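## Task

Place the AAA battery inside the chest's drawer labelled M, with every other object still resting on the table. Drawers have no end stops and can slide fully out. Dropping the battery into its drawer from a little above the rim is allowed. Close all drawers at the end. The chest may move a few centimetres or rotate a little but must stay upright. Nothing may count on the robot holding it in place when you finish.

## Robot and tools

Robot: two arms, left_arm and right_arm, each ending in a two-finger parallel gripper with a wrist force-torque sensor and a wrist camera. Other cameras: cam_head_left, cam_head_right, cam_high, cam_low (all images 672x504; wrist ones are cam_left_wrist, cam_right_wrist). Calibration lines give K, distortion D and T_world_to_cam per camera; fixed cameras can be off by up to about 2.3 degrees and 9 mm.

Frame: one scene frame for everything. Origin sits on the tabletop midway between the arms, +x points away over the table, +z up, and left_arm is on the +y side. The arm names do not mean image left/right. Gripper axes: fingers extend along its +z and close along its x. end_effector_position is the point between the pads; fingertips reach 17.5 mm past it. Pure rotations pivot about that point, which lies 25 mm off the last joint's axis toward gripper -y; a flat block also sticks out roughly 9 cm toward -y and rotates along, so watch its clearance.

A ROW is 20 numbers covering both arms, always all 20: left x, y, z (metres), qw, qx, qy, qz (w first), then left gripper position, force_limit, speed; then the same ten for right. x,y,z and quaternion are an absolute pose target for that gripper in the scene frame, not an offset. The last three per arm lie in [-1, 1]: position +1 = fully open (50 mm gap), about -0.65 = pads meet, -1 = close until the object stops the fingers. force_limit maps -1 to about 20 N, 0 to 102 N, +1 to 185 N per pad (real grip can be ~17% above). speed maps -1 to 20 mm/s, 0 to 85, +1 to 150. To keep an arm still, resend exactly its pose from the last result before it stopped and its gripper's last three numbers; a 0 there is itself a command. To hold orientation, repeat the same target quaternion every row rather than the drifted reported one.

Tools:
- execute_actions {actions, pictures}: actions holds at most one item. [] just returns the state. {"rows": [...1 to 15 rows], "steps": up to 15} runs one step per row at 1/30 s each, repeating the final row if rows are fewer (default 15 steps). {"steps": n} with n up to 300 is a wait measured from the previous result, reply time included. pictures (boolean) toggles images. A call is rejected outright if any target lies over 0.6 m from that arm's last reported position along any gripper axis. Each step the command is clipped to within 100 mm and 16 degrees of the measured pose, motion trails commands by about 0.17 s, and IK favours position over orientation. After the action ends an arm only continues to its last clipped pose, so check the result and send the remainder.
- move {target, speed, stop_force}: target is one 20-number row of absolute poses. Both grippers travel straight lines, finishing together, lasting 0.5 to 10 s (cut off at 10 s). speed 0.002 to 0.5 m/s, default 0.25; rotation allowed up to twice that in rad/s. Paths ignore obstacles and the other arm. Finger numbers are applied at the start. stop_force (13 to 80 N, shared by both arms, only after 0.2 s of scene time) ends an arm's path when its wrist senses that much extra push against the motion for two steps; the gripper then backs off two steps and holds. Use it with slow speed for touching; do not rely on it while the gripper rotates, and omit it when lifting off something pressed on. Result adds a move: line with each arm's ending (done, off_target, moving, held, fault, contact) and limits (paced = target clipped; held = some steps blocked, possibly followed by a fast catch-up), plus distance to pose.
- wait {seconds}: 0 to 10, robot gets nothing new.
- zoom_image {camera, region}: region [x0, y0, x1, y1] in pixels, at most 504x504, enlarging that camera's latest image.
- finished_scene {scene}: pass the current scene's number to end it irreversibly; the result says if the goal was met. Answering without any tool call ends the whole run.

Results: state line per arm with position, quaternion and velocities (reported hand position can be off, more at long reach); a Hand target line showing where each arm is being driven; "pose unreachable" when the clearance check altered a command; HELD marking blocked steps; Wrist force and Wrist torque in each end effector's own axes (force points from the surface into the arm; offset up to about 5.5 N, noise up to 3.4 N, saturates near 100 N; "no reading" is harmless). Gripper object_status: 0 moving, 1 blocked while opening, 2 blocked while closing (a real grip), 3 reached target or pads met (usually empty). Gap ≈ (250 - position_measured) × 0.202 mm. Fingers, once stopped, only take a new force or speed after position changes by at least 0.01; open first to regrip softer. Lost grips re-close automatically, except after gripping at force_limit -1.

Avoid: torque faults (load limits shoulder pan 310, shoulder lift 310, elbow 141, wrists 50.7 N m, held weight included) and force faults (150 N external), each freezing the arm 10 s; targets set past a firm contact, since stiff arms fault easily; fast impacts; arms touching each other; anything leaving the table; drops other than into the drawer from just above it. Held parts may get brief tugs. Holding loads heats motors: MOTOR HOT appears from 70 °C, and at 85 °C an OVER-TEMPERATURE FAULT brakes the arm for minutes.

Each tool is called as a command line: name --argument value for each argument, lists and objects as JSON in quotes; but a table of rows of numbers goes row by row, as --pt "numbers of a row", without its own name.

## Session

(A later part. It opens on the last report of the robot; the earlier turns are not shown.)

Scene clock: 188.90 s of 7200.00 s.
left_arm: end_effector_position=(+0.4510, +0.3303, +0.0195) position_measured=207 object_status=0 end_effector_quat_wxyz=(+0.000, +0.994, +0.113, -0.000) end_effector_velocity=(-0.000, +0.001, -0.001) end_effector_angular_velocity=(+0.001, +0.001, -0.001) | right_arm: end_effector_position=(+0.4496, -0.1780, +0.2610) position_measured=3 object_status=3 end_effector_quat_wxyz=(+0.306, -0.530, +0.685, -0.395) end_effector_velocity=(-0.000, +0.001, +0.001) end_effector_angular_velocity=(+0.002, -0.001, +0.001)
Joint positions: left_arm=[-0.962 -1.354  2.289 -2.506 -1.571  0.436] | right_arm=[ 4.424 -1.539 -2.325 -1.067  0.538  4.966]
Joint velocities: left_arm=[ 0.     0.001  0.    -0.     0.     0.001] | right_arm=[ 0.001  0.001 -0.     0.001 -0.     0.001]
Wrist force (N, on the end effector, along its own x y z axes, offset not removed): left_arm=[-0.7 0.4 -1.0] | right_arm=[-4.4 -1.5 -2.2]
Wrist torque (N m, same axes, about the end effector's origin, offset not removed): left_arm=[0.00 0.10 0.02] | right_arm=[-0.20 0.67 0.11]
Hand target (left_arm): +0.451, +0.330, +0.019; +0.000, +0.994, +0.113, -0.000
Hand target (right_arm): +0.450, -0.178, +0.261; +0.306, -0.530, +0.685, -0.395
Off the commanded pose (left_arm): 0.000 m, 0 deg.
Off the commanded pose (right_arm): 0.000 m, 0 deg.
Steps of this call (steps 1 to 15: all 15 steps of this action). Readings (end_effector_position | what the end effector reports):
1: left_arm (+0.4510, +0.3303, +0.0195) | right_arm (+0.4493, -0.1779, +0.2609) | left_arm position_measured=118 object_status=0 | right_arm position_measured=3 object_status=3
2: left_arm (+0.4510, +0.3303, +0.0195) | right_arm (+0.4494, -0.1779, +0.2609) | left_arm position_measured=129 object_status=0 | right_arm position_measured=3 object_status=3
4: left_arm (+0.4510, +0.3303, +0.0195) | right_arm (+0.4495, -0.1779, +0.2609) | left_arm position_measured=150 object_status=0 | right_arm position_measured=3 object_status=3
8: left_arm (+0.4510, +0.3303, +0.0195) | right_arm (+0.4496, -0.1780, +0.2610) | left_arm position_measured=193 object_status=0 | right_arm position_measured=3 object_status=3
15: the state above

move --target '[0.47, 0.12, 0.42, 0.0, 0.9936, 0.1132, 0.0, -1, -0.4, -0.3, 0.4681, -0.1823, 0.261, 0.3061, -0.5302, 0.6848, -0.3953, 1, 0, 0]' --speed 0.25 --stop_force 15

Scene clock: 220.30 s of 7200.00 s.
left_arm: end_effector_position=(+0.4697, +0.1200, +0.4197) position_measured=207 object_status=2 end_effector_quat_wxyz=(+0.000, +0.994, +0.113, +0.000) end_effector_velocity=(+0.000, -0.002, +0.003) end_effector_angular_velocity=(-0.001, -0.000, +0.001) | right_arm: end_effector_position=(+0.4681, -0.1823, +0.2610) position_measured=3 object_status=3 end_effector_quat_wxyz=(+0.306, -0.530, +0.685, -0.395) end_effector_velocity=(+0.000, -0.000, +0.000) end_effector_angular_velocity=(+0.002, -0.001, -0.001)
Joint positions: left_arm=[-1.113 -1.467  1.591 -1.695 -1.571  0.285] | right_arm=[ 4.388 -1.555 -2.326 -0.991  0.531  4.897]
Joint velocities: left_arm=[-0.001  0.001 -0.007  0.005 -0.    -0.001] | right_arm=[-0.001  0.    -0.     0.002 -0.     0.001]
Wrist force (N, on the end effector, along its own x y z axes, offset not removed): left_arm=[1.4 -0.8 0.2] | right_arm=[-1.8 -2.6 -1.4]
Wrist torque (N m, same axes, about the end effector's origin, offset not removed): left_arm=[-0.10 -0.32 -0.03] | right_arm=[-0.43 0.18 0.04]
Hand target (left_arm): +0.470, +0.120, +0.420; +0.000, +0.994, +0.113, +0.000
Hand target (right_arm): +0.468, -0.182, +0.261; +0.306, -0.530, +0.685, -0.395
Off the commanded pose (left_arm): 0.000 m, 0 deg.
Off the commanded pose (right_arm): 0.000 m, 0 deg.
After step 90, 25.90 s passed at rest.
move: done
camera_calibration (this result's frames):
cam_left_wrist: T_world_to_cam=[[0.980219, 0.195852, -0.028521, -0.464607], [0.195202, -0.932886, 0.302687, -0.110324], [0.032675, -0.302266, -0.952663, 0.573239], [0, 0, 0, 1]] pos_world=[0.458221, 0.161346, 0.566246]
cam_right_wrist: T_world_to_cam=[[-0.218619, -0.975658, -0.0172207, -0.0638208], [-0.683072, 0.165613, -0.711326, 0.538731], [0.696863, -0.143746, -0.702651, -0.0147768], [0, 0, 0, 1]] pos_world=[0.364337, -0.153613, 0.371731]

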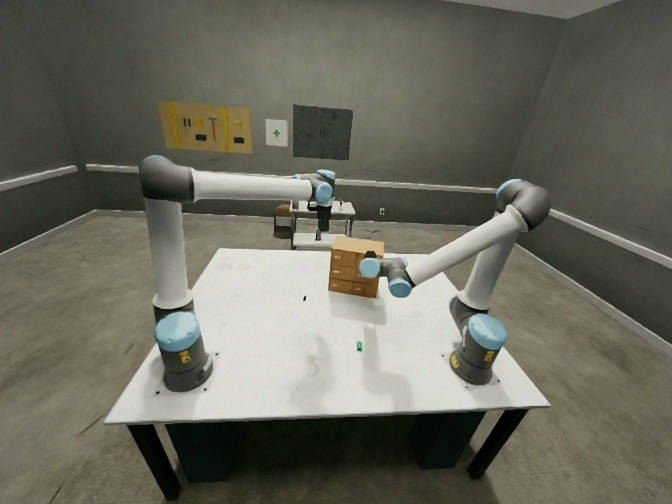

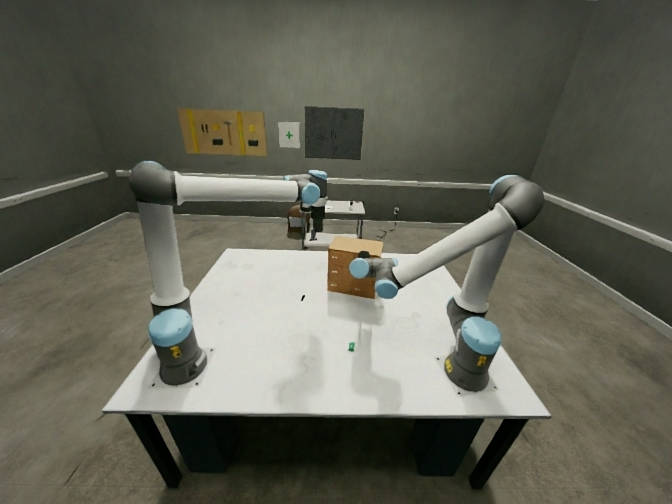

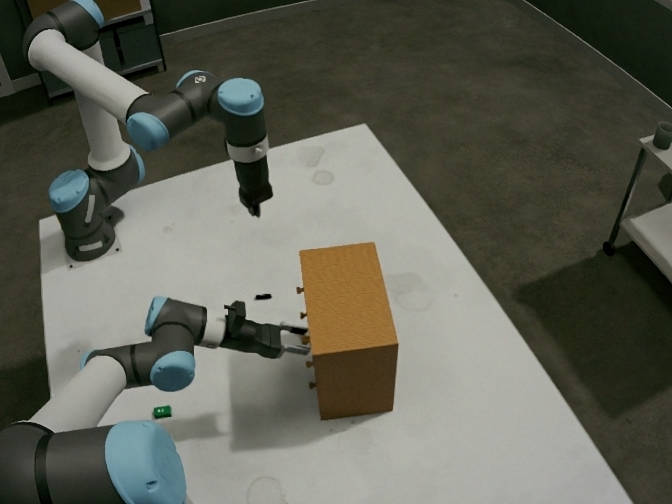

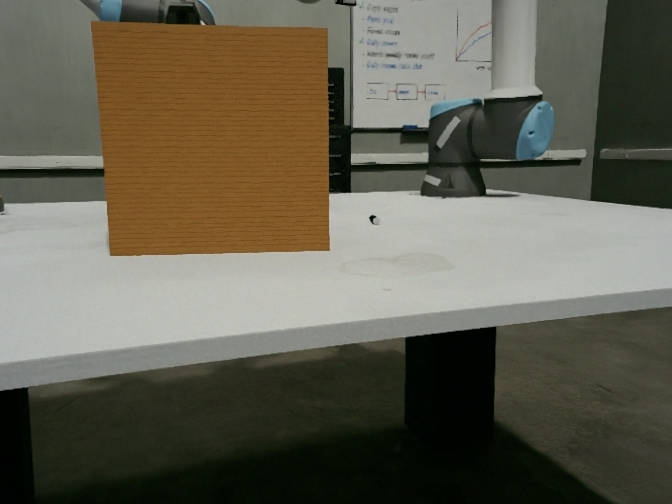

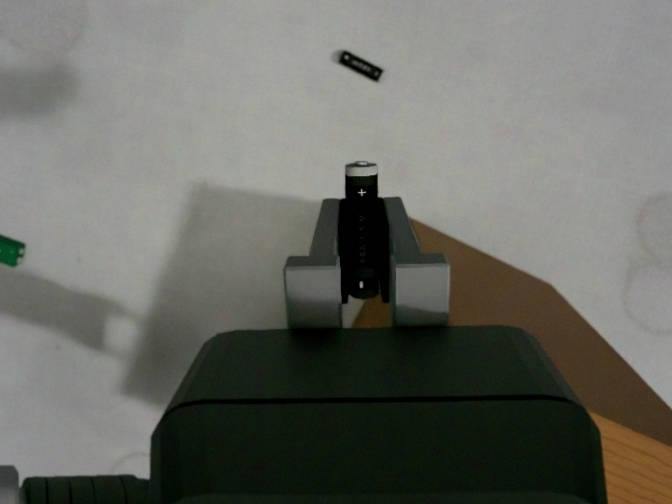

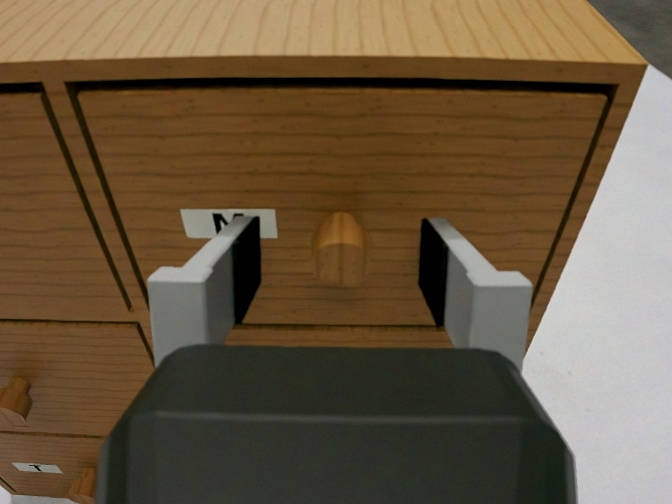

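execute_actions --actions '[{"rows": [[0.47, 0.12, 0.42, 0.0, 0.9936, 0.1132, 0.0, -1, -0.4, -0.3, 0.4681, -0.1823, 0.261, 0.3061, -0.5302, 0.6848, -0.3953, -1, -0.4, 0.0]], "steps": 15}]' --pictures false

Scene clock: 230.83 s of 7200.00 s.
left_arm: end_effector_position=(+0.4700, +0.1200, +0.4200) position_measured=207 object_status=2 end_effector_quat_wxyz=(+0.000, +0.994, +0.113, +0.000) end_effector_velocity=(+0.001, +0.000, -0.001) end_effector_angular_velocity=(+0.001, +0.000, -0.000) | right_arm: end_effector_position=(+0.4681, -0.1823, +0.2610) position_measured=178 object_status=0 end_effector_quat_wxyz=(+0.306, -0.530, +0.685, -0.395) end_effector_velocity=(-0.000, -0.000, +0.000) end_effector_angular_velocity=(-0.001, -0.000, +0.000)
Joint positions: left_arm=[-1.112 -1.466  1.59  -1.694 -1.571  0.285] | right_arm=[ 4.388 -1.555 -2.326 -0.991  0.531  4.897]
Joint velocities: left_arm=[ 0.001  0.001  0.    -0.     0.     0.001] | right_arm=[ 0.001  0.001 -0.    -0.002 -0.     0.   ]
Wrist force (N, on the end effector, along its own x y z axes, offset not removed): left_arm=[-1.7 -1.0 -1.3] | right_arm=[-4.3 -4.0 -0.2]
Wrist torque (N m, same axes, about the end effector's origin, offset not removed): left_arm=[-0.19 0.31 0.07] | right_arm=[-0.58 0.60 0.14]
Hand target (left_arm): +0.470, +0.120, +0.420; -0.000, +0.994, +0.113, +0.000
Hand target (right_arm): +0.468, -0.182, +0.261; +0.306, -0.530, +0.685, -0.395
Off the commanded pose (left_arm): 0.000 m, 0 deg.
Off the commanded pose (right_arm): 0.000 m, 0 deg.
Steps of this call (steps 1 to 90: nothing new was sent; then 7.03 s passed at rest; steps 91 to 105: all 15 steps of this action). Readings (end_effector_position | what the end effector reports):
91: left_arm (+0.4697, +0.1198, +0.4200) | right_arm (+0.4681, -0.1823, +0.2610) | left_arm position_measured=207 object_status=2 | right_arm position_measured=6 object_status=0
92: left_arm (+0.4697, +0.1198, +0.4200) | right_arm (+0.4681, -0.1823, +0.2610) | left_arm position_measured=207 object_status=2 | right_arm position_measured=20 object_status=0
94: left_arm (+0.4697, +0.1198, +0.4200) | right_arm (+0.4681, -0.1823, +0.2610) | left_arm position_measured=207 object_status=2 | right_arm position_measured=48 object_status=0
98: left_arm (+0.4698, +0.1199, +0.4200) | right_arm (+0.4681, -0.1823, +0.2610) | left_arm position_measured=207 object_status=2 | right_arm position_measured=104 object_status=0
105: the state above

move --target '[0.4405, -0.1654, 0.40, 0.0, 0.9936, 0.1132, 0.0, -1, -0.4, -0.3, 0.3665, -0.156, 0.261, 0.3061, -0.5302, 0.6848, -0.3953, -1, -0.4, 0.0]' --speed 0.13 --stop_force 25

Scene clock: 239.60 s of 7200.00 s.
left_arm: end_effector_position=(+0.4400, -0.1650, +0.3998) position_measured=207 object_status=2 end_effector_quat_wxyz=(+0.000, +0.994, +0.113, +0.000) end_effector_velocity=(-0.000, -0.003, +0.000) end_effector_angular_velocity=(+0.001, +0.000, -0.001) | right_arm: end_effector_position=(+0.3668, -0.1562, +0.2612) position_measured=178 object_status=2 end_effector_quat_wxyz=(+0.306, -0.530, +0.685, -0.395) end_effector_velocity=(-0.001, +0.000, -0.000) end_effector_angular_velocity=(+0.001, -0.001, -0.001)
Joint positions: left_arm=[-1.282 -1.099  1.147 -1.619 -1.571  0.116] | right_arm=[ 4.585 -1.5   -2.3   -1.373  0.591  5.251]
Joint velocities: left_arm=[-0.001  0.005 -0.008  0.004 -0.    -0.   ] | right_arm=[ 0.002 -0.     0.    -0.003  0.     0.005]
Wrist force (N, on the end effector, along its own x y z axes, offset not removed): left_arm=[-0.3 0.8 -1.7] | right_arm=[-3.3 -3.6 1.9]
Wrist torque (N m, same axes, about the end effector's origin, offset not removed): left_arm=[0.14 -0.04 -0.11] | right_arm=[-0.65 0.47 0.16]
Hand target (left_arm): +0.440, -0.165, +0.400; +0.000, +0.994, +0.113, +0.000
Hand target (right_arm): +0.367, -0.156, +0.261; +0.306, -0.530, +0.685, -0.396
Off the commanded pose (left_arm): 0.001 m, 0 deg.
Off the commanded pose (right_arm): 0.000 m, 0 deg.
After step 90, 3.00 s passed at rest.
move: done
camera_calibration (this result's frames):
cam_left_wrist: T_world_to_cam=[[0.980217, 0.19586, -0.0285158, -0.380267], [0.195208, -0.932889, 0.302676, -0.36435], [0.0326799, -0.302255, -0.952667, 0.469087], [0, 0, 0, 1]] pos_world=[0.428539, -0.123635, 0.54632]
cam_right_wrist: T_world_to_cam=[[-0.218508, -0.97568, -0.0174029, -0.0605656], [-0.682426, 0.165531, -0.711965, 0.465324], [0.697531, -0.143694, -0.701999, 0.0593359], [0, 0, 0, 1]] pos_world=[0.262926, -0.127592, 0.371894]

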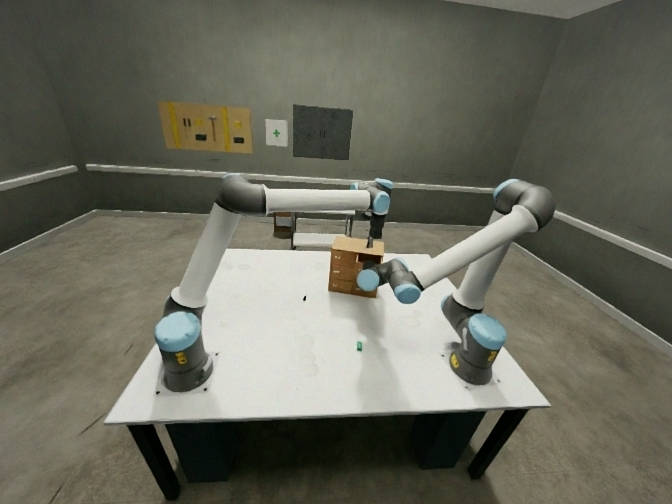

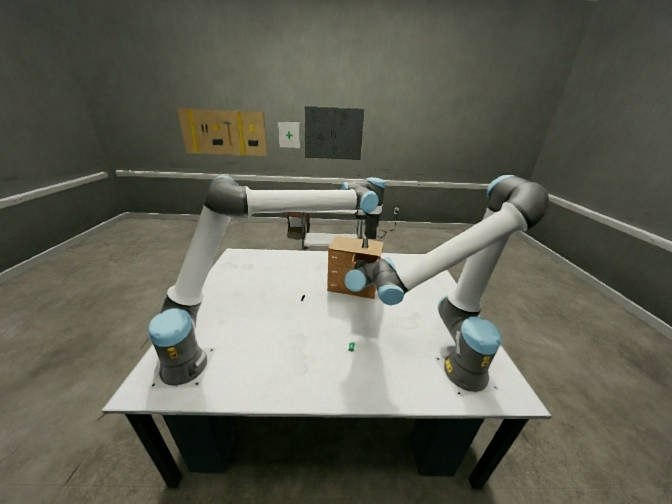

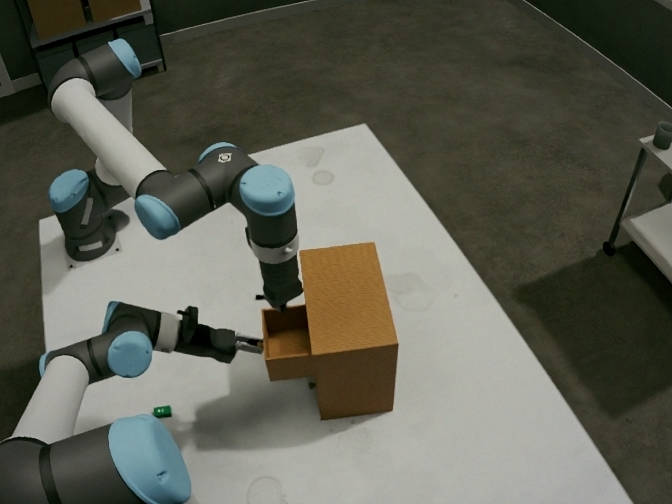

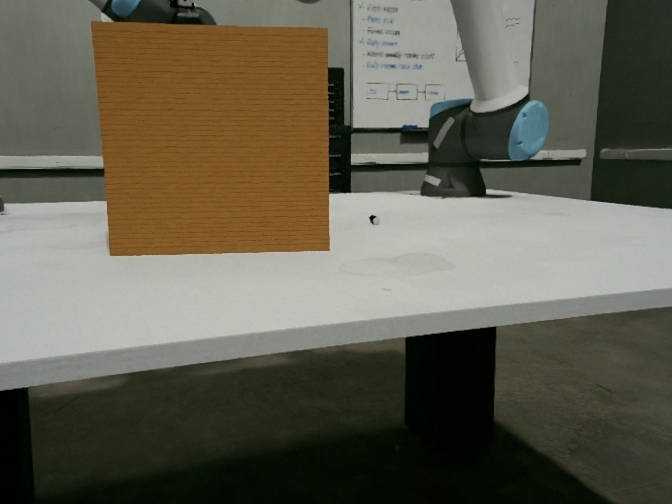

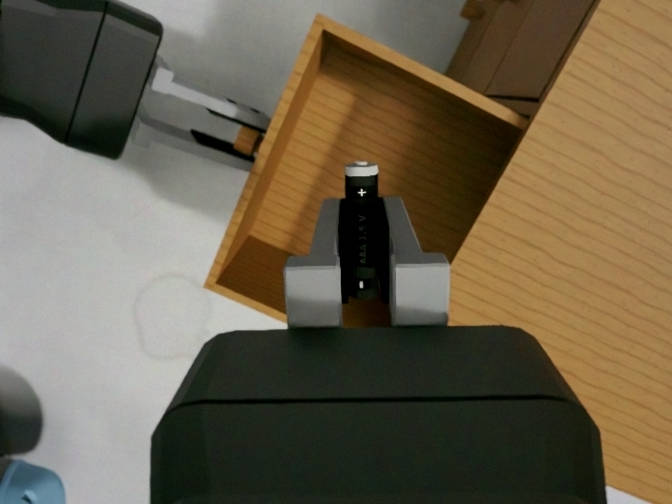

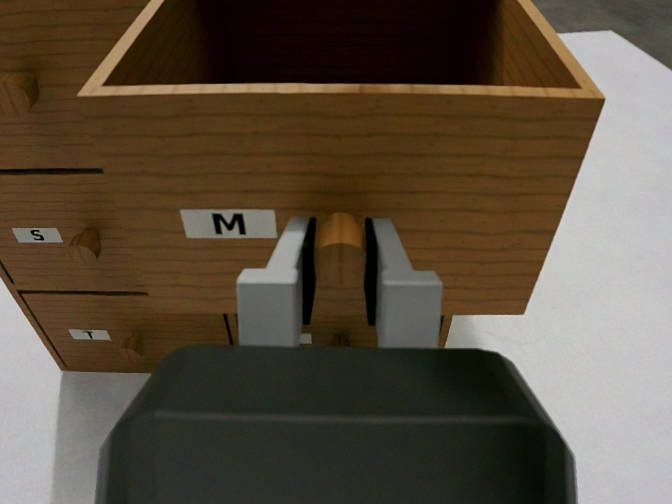

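move --target '[0.4405, -0.1654, 0.282, 0.0, 0.9936, 0.1132, 0.0, -1, -0.4, -0.3, 0.3665, -0.156, 0.261, 0.3061, -0.5302, 0.6848, -0.3953, -1, -0.4, 0.0]' --speed 0.1 --stop_force 15

Scene clock: 251.17 s of 7200.00 s.
left_arm: end_effector_position=(+0.4405, -0.1653, +0.2823) position_measured=207 object_status=2 end_effector_quat_wxyz=(-0.000, +0.994, +0.113, -0.000) end_effector_velocity=(-0.000, -0.000, -0.003) end_effector_angular_velocity=(-0.001, -0.000, +0.000) | right_arm: end_effector_position=(+0.3665, -0.1560, +0.2610) position_measured=178 object_status=2 end_effector_quat_wxyz=(+0.306, -0.530, +0.685, -0.395) end_effector_velocity=(-0.000, +0.000, -0.000) end_effector_angular_velocity=(-0.002, +0.002, +0.000)
Joint positions: left_arm=[-1.281 -1.069  1.309 -1.811 -1.571  0.116] | right_arm=[ 4.585 -1.5   -2.299 -1.373  0.592  5.251]
Joint velocities: left_arm=[-0.     0.001  0.004 -0.006 -0.    -0.001] | right_arm=[-0.    -0.001  0.001  0.001  0.001 -0.002]
Wrist force (N, on the end effector, along its own x y z axes, offset not removed): left_arm=[0.9 -1.2 -2.6] | right_arm=[-1.7 -4.8 2.2]
Wrist torque (N m, same axes, about the end effector's origin, offset not removed): left_arm=[-0.20 -0.20 -0.04] | right_arm=[-0.84 0.24 0.01]
Hand target (left_arm): +0.440, -0.165, +0.282; -0.000, +0.994, +0.113, -0.000
Hand target (right_arm): +0.366, -0.156, +0.261; +0.306, -0.530, +0.685, -0.395
Off the commanded pose (left_arm): 0.000 m, 0 deg.
Off the commanded pose (right_arm): 0.000 m, 0 deg.
After step 90, 6.87 s passed at rest.
move: done
camera_calibration (this result's frames):
cam_left_wrist: T_world_to_cam=[[0.98021, 0.195865, -0.0287217, -0.383927], [0.195282, -0.932944, 0.302456, -0.329167], [0.0324448, -0.30208, -0.95273, 0.357228], [0, 0, 0, 1]] pos_world=[0.429019, -0.123985, 0.428873]
cam_right_wrist: T_world_to_cam=[[-0.218604, -0.975661, -0.0172406, -0.0604087], [-0.682968, 0.165595, -0.71143, 0.465023], [0.69697, -0.143746, -0.702546, 0.0597356], [0, 0, 0, 1]] pos_world=[0.262757, -0.127357, 0.371757]

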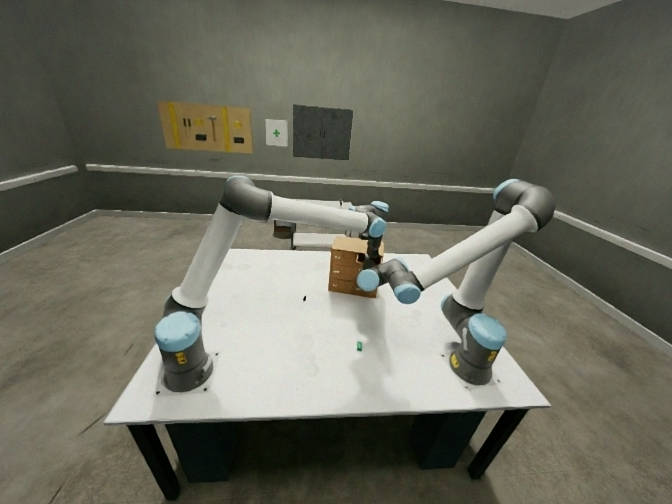

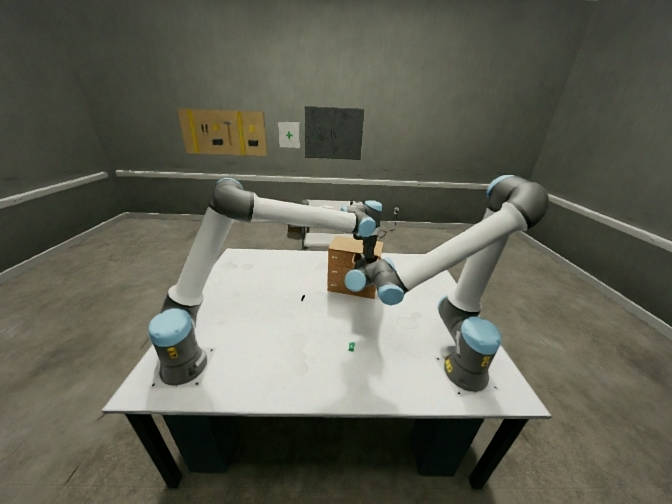

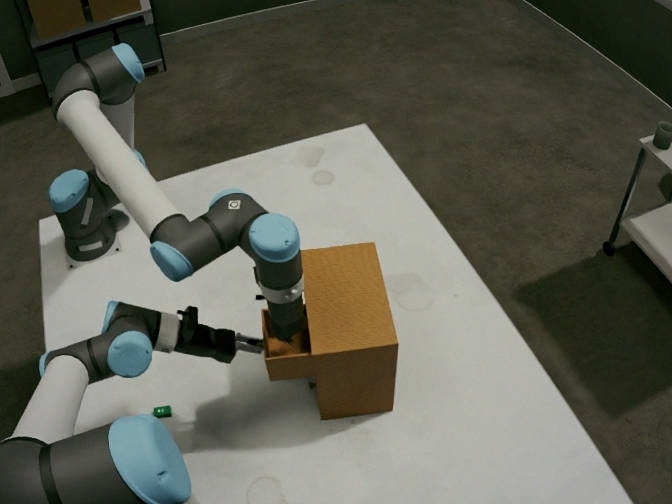

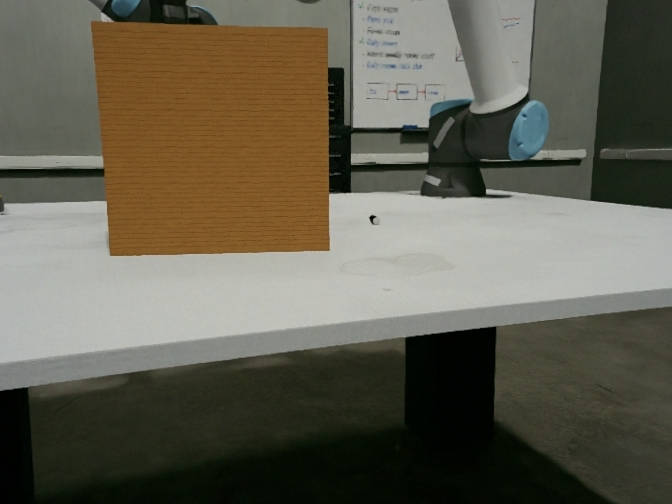

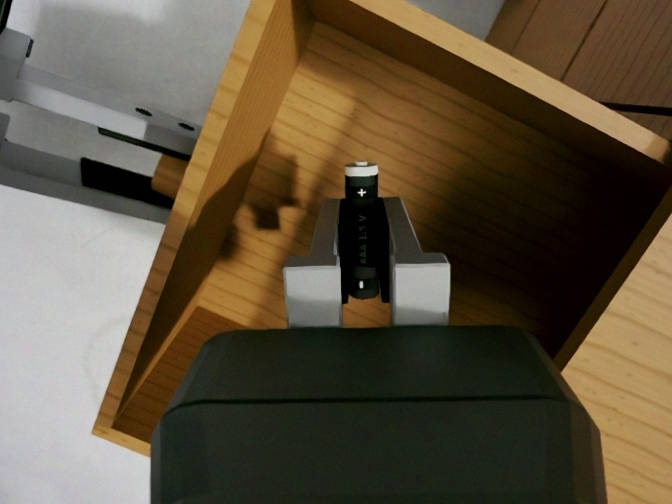

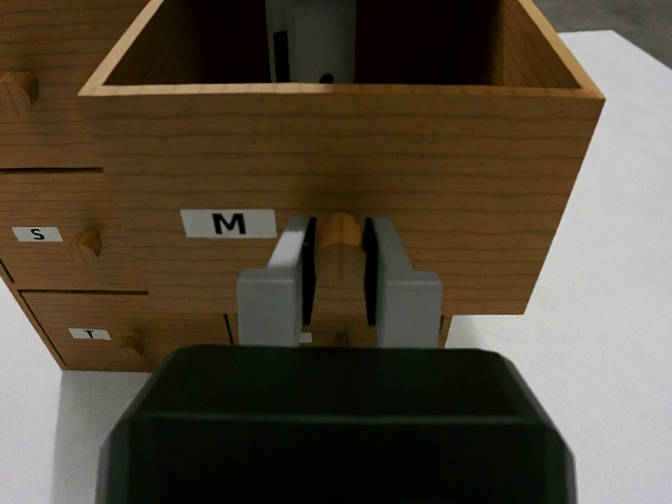

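Release and lift out.

execute_actions --actions '[{"rows": [[0.4405, -0.1654, 0.282, 0.0, 0.9936, 0.1132, 0.0, 0.15, -0.4, 0.0, 0.3665, -0.156, 0.261, 0.3061, -0.5302, 0.6848, -0.3953, -1, -0.4, 0.0]], "steps": 10}]' --pictures false

move --target '[0.4405, -0.1654, 0.38, 0.0, 0.9936, 0.1132, 0.0, 0.15, -0.4, 0.0, 0.3665, -0.156, 0.261, 0.3061, -0.5302, 0.6848, -0.3953, -1, -0.4, 0.0]' --speed 0.15

Scene clock: 258.27 s of 7200.00 s.
left_arm: end_effector_position=(+0.4405, -0.1654, +0.2819) position_measured=130 object_status=0 end_effector_quat_wxyz=(-0.000, +0.994, +0.113, -0.000) end_effector_velocity=(+0.000, -0.000, -0.000) end_effector_angular_velocity=(-0.000, -0.001, -0.000) | right_arm: end_effector_position=(+0.3665, -0.1560, +0.2610) position_measured=178 object_status=2 end_effector_quat_wxyz=(+0.306, -0.530, +0.685, -0.395) end_effector_velocity=(-0.000, +0.001, -0.000) end_effector_angular_velocity=(+0.002, -0.001, +0.001)
Joint positions: left_arm=[-1.281 -1.069  1.309 -1.811 -1.571  0.116] | right_arm=[ 4.585 -1.5   -2.299 -1.373  0.592  5.251]
Joint velocities: left_arm=[ 0.     0.    -0.    -0.001  0.     0.   ] | right_arm=[ 0.001 -0.001 -0.     0.003 -0.001  0.001]
Wrist force (N, on the end effector, along its own x y z axes, offset not removed): left_arm=[-1.1 -1.1 -0.5] | right_arm=[-2.1 -2.9 -2.0]
Wrist torque (N m, same axes, about the end effector's origin, offset not removed): left_arm=[-0.18 0.06 0.03] | right_arm=[-0.53 0.18 0.08]
Hand target (left_arm): +0.440, -0.165, +0.282; +0.000, +0.994, +0.113, +0.000
Hand target (right_arm): +0.366, -0.156, +0.261; +0.306, -0.530, +0.685, -0.395
Off the commanded pose (left_arm): 0.000 m, 0 deg.
Off the commanded pose (right_arm): 0.000 m, 0 deg.
Steps of this call (steps 1 to 90: nothing new was sent; then 3.77 s passed at rest; steps 91 to 100: all 10 steps of this action). Readings (end_effector_position | what the end effector reports):
91: left_arm (+0.4405, -0.1654, +0.2820) | right_arm (+0.3665, -0.1560, +0.2610) | left_arm position_measured=204 object_status=0 | right_arm position_measured=178 object_status=2
92: left_arm (+0.4405, -0.1654, +0.2820) | right_arm (+0.3665, -0.1560, +0.2610) | left_arm position_measured=190 object_status=0 | right_arm position_measured=178 object_status=2
94: left_arm (+0.4405, -0.1654, +0.2820) | right_arm (+0.3665, -0.1560, +0.2610) | left_arm position_measured=162 object_status=0 | right_arm position_measured=178 object_status=2
98: left_arm (+0.4405, -0.1654, +0.2819) | right_arm (+0.3665, -0.1560, +0.2610) | left_arm position_measured=130 object_status=0 | right_arm position_measured=178 object_status=2
100: the state above

Scene clock: 259.73 s of 7200.00 s.
left_arm: end_effector_position=(+0.4405, -0.1654, +0.3797) position_measured=130 object_status=3 end_effector_quat_wxyz=(+0.000, +0.994, +0.113, +0.000) end_effector_velocity=(+0.000, -0.001, +0.004) end_effector_angular_velocity=(-0.002, -0.001, -0.001) | right_arm: end_effector_position=(+0.3665, -0.1560, +0.2610) position_measured=178 object_status=2 end_effector_quat_wxyz=(+0.306, -0.530, +0.685, -0.395) end_effector_velocity=(-0.000, +0.000, +0.000) end_effector_angular_velocity=(+0.001, +0.000, +0.000)
Joint positions: left_arm=[-1.281 -1.096  1.177 -1.652 -1.571  0.116] | right_arm=[ 4.585 -1.5   -2.299 -1.373  0.592  5.251]
Joint velocities: left_arm=[ 0.     0.    -0.007  0.005 -0.     0.001] | right_arm=[ 0.001  0.001  0.    -0.     0.     0.   ]
Wrist force (N, on the end effector, along its own x y z axes, offset not removed): left_arm=[1.4 -2.4 -1.5] | right_arm=[-2.1 -2.8 -1.6]
Wrist torque (N m, same axes, about the end effector's origin, offset not removed): left_arm=[-0.47 -0.26 -0.02] | right_arm=[-0.45 0.23 -0.02]
Hand target (left_arm): +0.441, -0.165, +0.380; +0.000, +0.994, +0.113, +0.000
Hand target (right_arm): +0.367, -0.156, +0.261; +0.306, -0.530, +0.685, -0.395
Off the commanded pose (left_arm): 0.000 m, 0 deg.
Off the commanded pose (right_arm): 0.000 m, 0 deg.
move: done
camera_calibration (this result's frames):
cam_left_wrist: T_world_to_cam=[[0.980217, 0.195857, -0.0285556, -0.381249], [0.19522, -0.93291, 0.302601, -0.358706], [0.0326267, -0.30219, -0.952689, 0.449903], [0, 0, 0, 1]] pos_world=[0.429054, -0.124014, 0.526276]
cam_right_wrist: T_world_to_cam=[[-0.218603, -0.975661, -0.0172423, -0.0604052], [-0.682974, 0.165597, -0.711424, 0.465021], [0.696965, -0.143744, -0.702551, 0.0597403], [0, 0, 0, 1]] pos_world=[0.262755, -0.127354, 0.371756]

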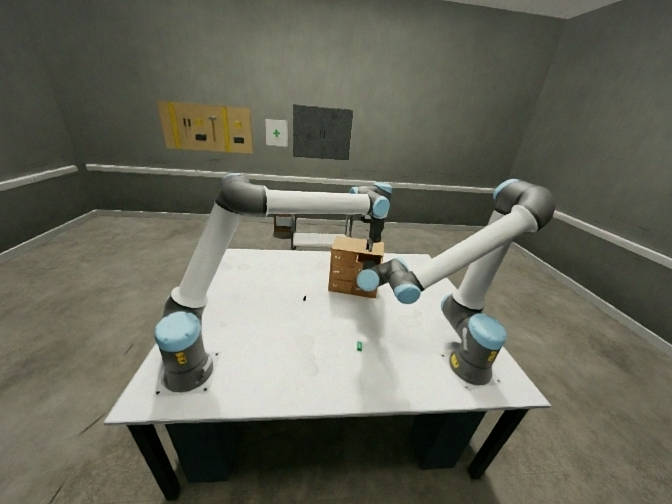

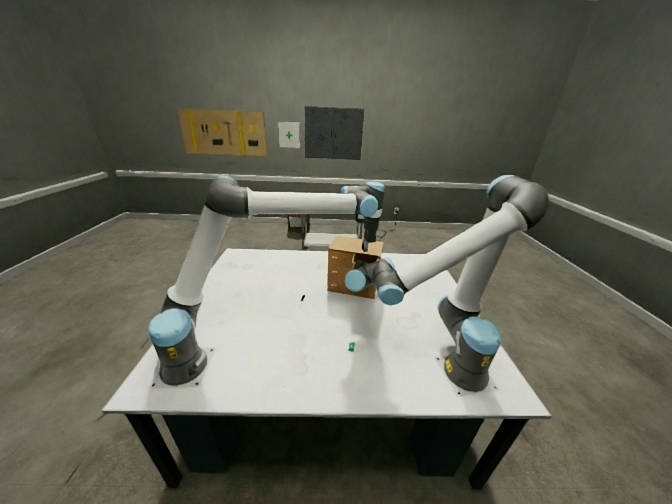

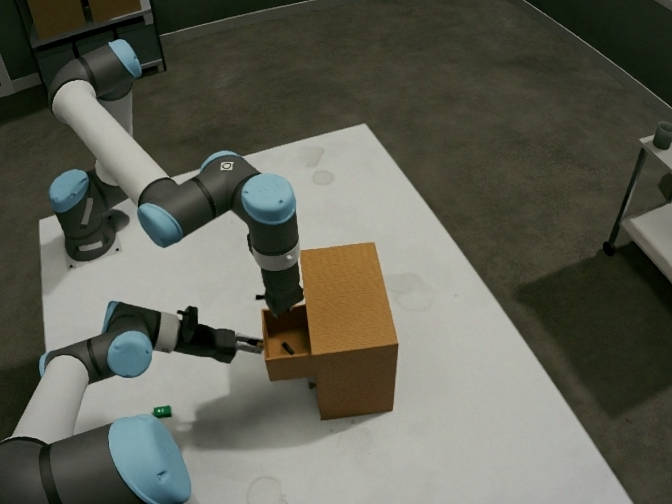

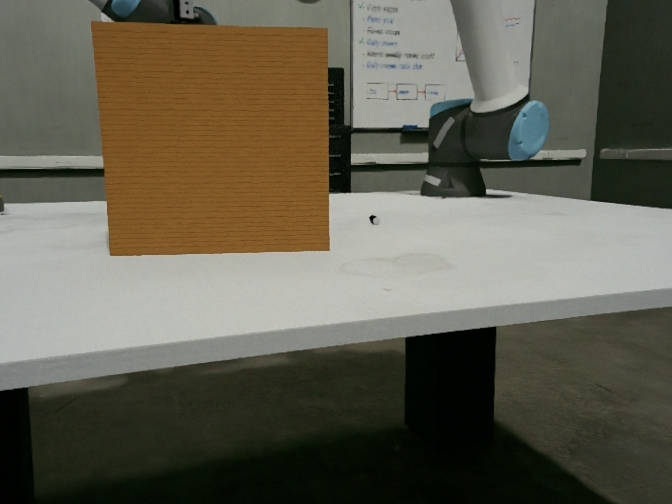

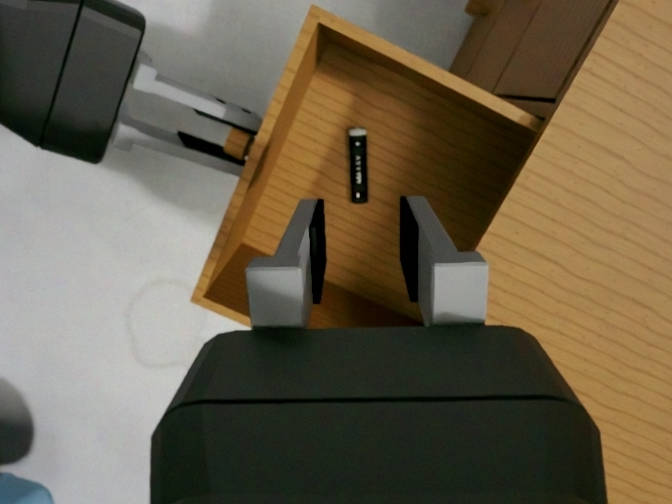

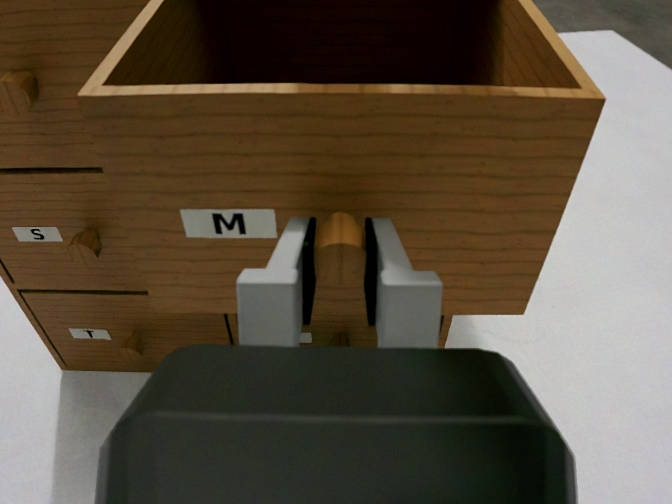

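move --target '[0.48, 0.0, 0.43, 0.0, 0.9936, 0.1132, 0.0, 0.15, -0.4, 0.0, 0.4686, -0.1824, 0.261, 0.3061, -0.5302, 0.6848, -0.3953, -1, -0.4, 0.0]' --speed 0.085 --stop_force 15

Scene clock: 268.23 s of 7200.00 s.
left_arm: end_effector_position=(+0.4802, -0.0003, +0.4300) position_measured=130 object_status=3 end_effector_quat_wxyz=(-0.000, +0.994, +0.113, -0.000) end_effector_velocity=(+0.001, +0.002, +0.001) end_effector_angular_velocity=(-0.002, -0.001, +0.001) | right_arm: end_effector_position=(+0.4683, -0.1822, +0.2608) position_measured=178 object_status=2 end_effector_quat_wxyz=(+0.306, -0.530, +0.685, -0.395) end_effector_velocity=(+0.001, -0.001, -0.001) end_effector_angular_velocity=(+0.002, +0.001, -0.001)
Joint positions: left_arm=[-1.171 -1.303  1.376 -1.644 -1.571  0.227] | right_arm=[ 4.388 -1.555 -2.326 -0.99   0.532  4.896]
Joint velocities: left_arm=[ 0.002 -0.003  0.002 -0.001 -0.     0.001] | right_arm=[-0.003 -0.002 -0.001  0.008  0.001 -0.005]
Wrist force (N, on the end effector, along its own x y z axes, offset not removed): left_arm=[0.6 -0.9 0.4] | right_arm=[-1.8 -8.6 -7.6]
Wrist torque (N m, same axes, about the end effector's origin, offset not removed): left_arm=[-0.13 -0.08 -0.06] | right_arm=[-0.73 0.24 0.02]
Hand target (left_arm): +0.480, -0.000, +0.430; -0.000, +0.994, +0.113, -0.000
Hand target (right_arm): +0.468, -0.182, +0.261; +0.306, -0.530, +0.685, -0.395
Off the commanded pose (left_arm): 0.000 m, 0 deg.
Off the commanded pose (right_arm): 0.000 m, 0 deg.
After step 90, 2.90 s passed at rest.
move: done
camera_calibration (this result's frames):
cam_left_wrist: T_world_to_cam=[[0.98021, 0.195865, -0.028735, -0.450982], [0.19529, -0.93297, 0.302373, -0.227627], [0.0324155, -0.302, -0.952757, 0.546538], [0, 0, 0, 1]] pos_world=[0.468793, 0.0410174, 0.576586]
cam_right_wrist: T_world_to_cam=[[-0.218777, -0.975625, -0.0170851, -0.0636386], [-0.683471, 0.165713, -0.710919, 0.538852], [0.696422, -0.143856, -0.703066, -0.0147198], [0, 0, 0, 1]] pos_world=[0.364618, -0.1535, 0.371644]

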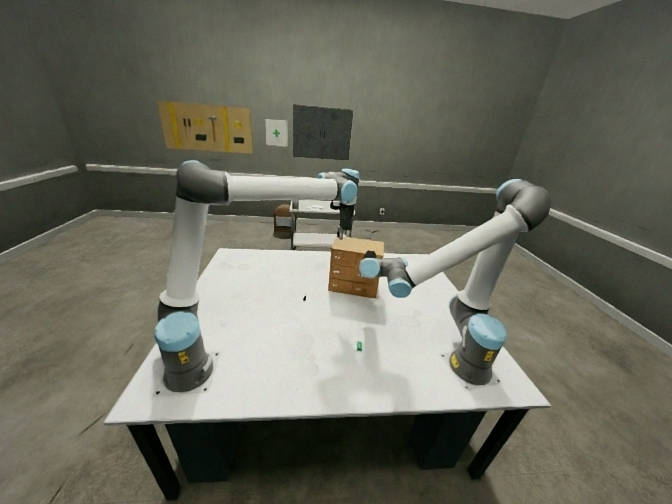

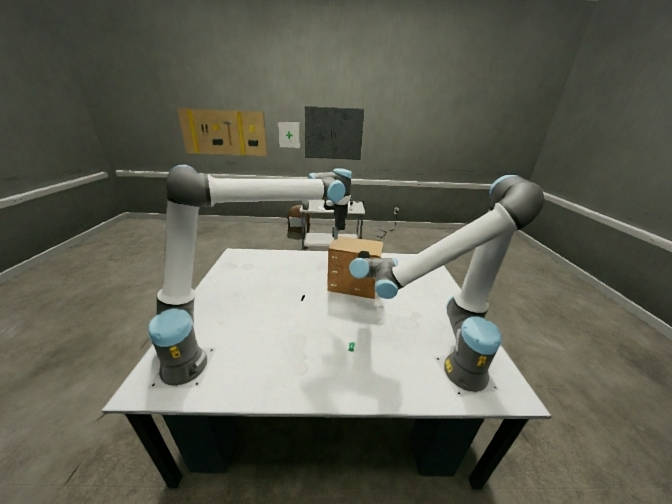

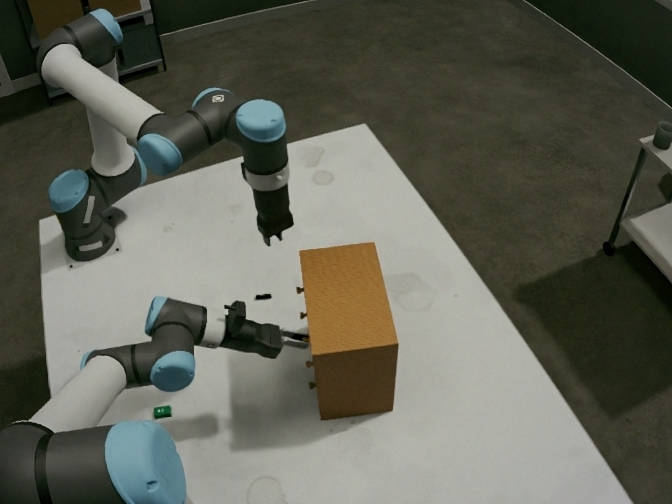

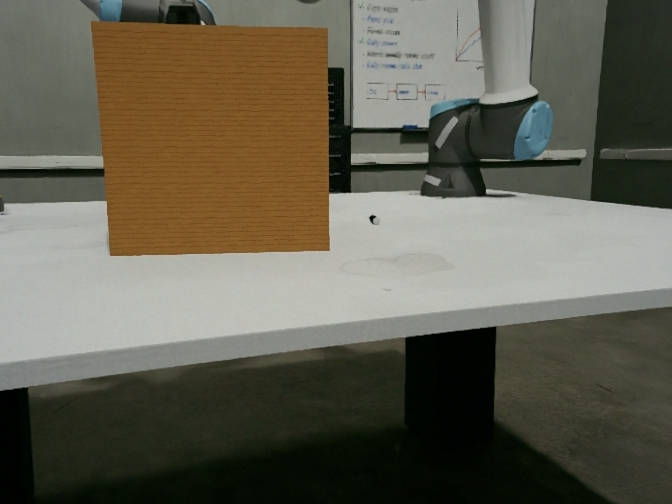

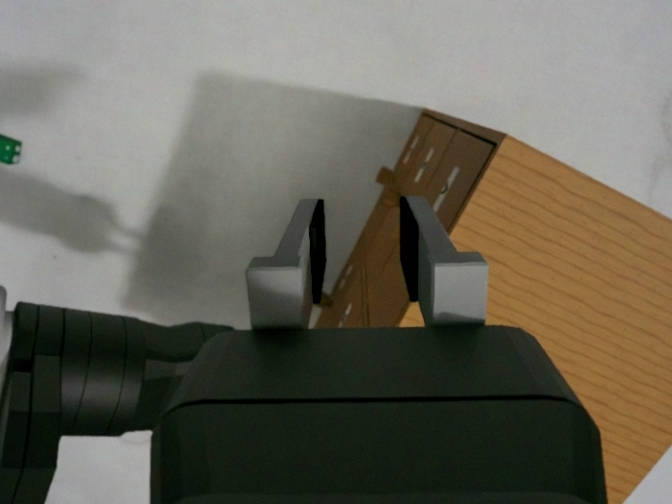

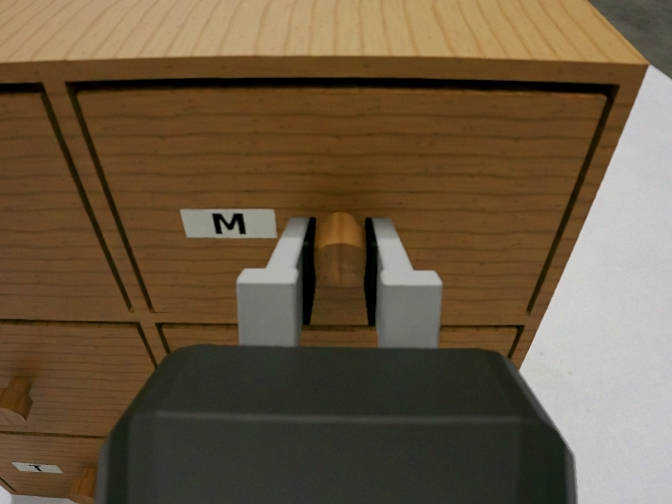

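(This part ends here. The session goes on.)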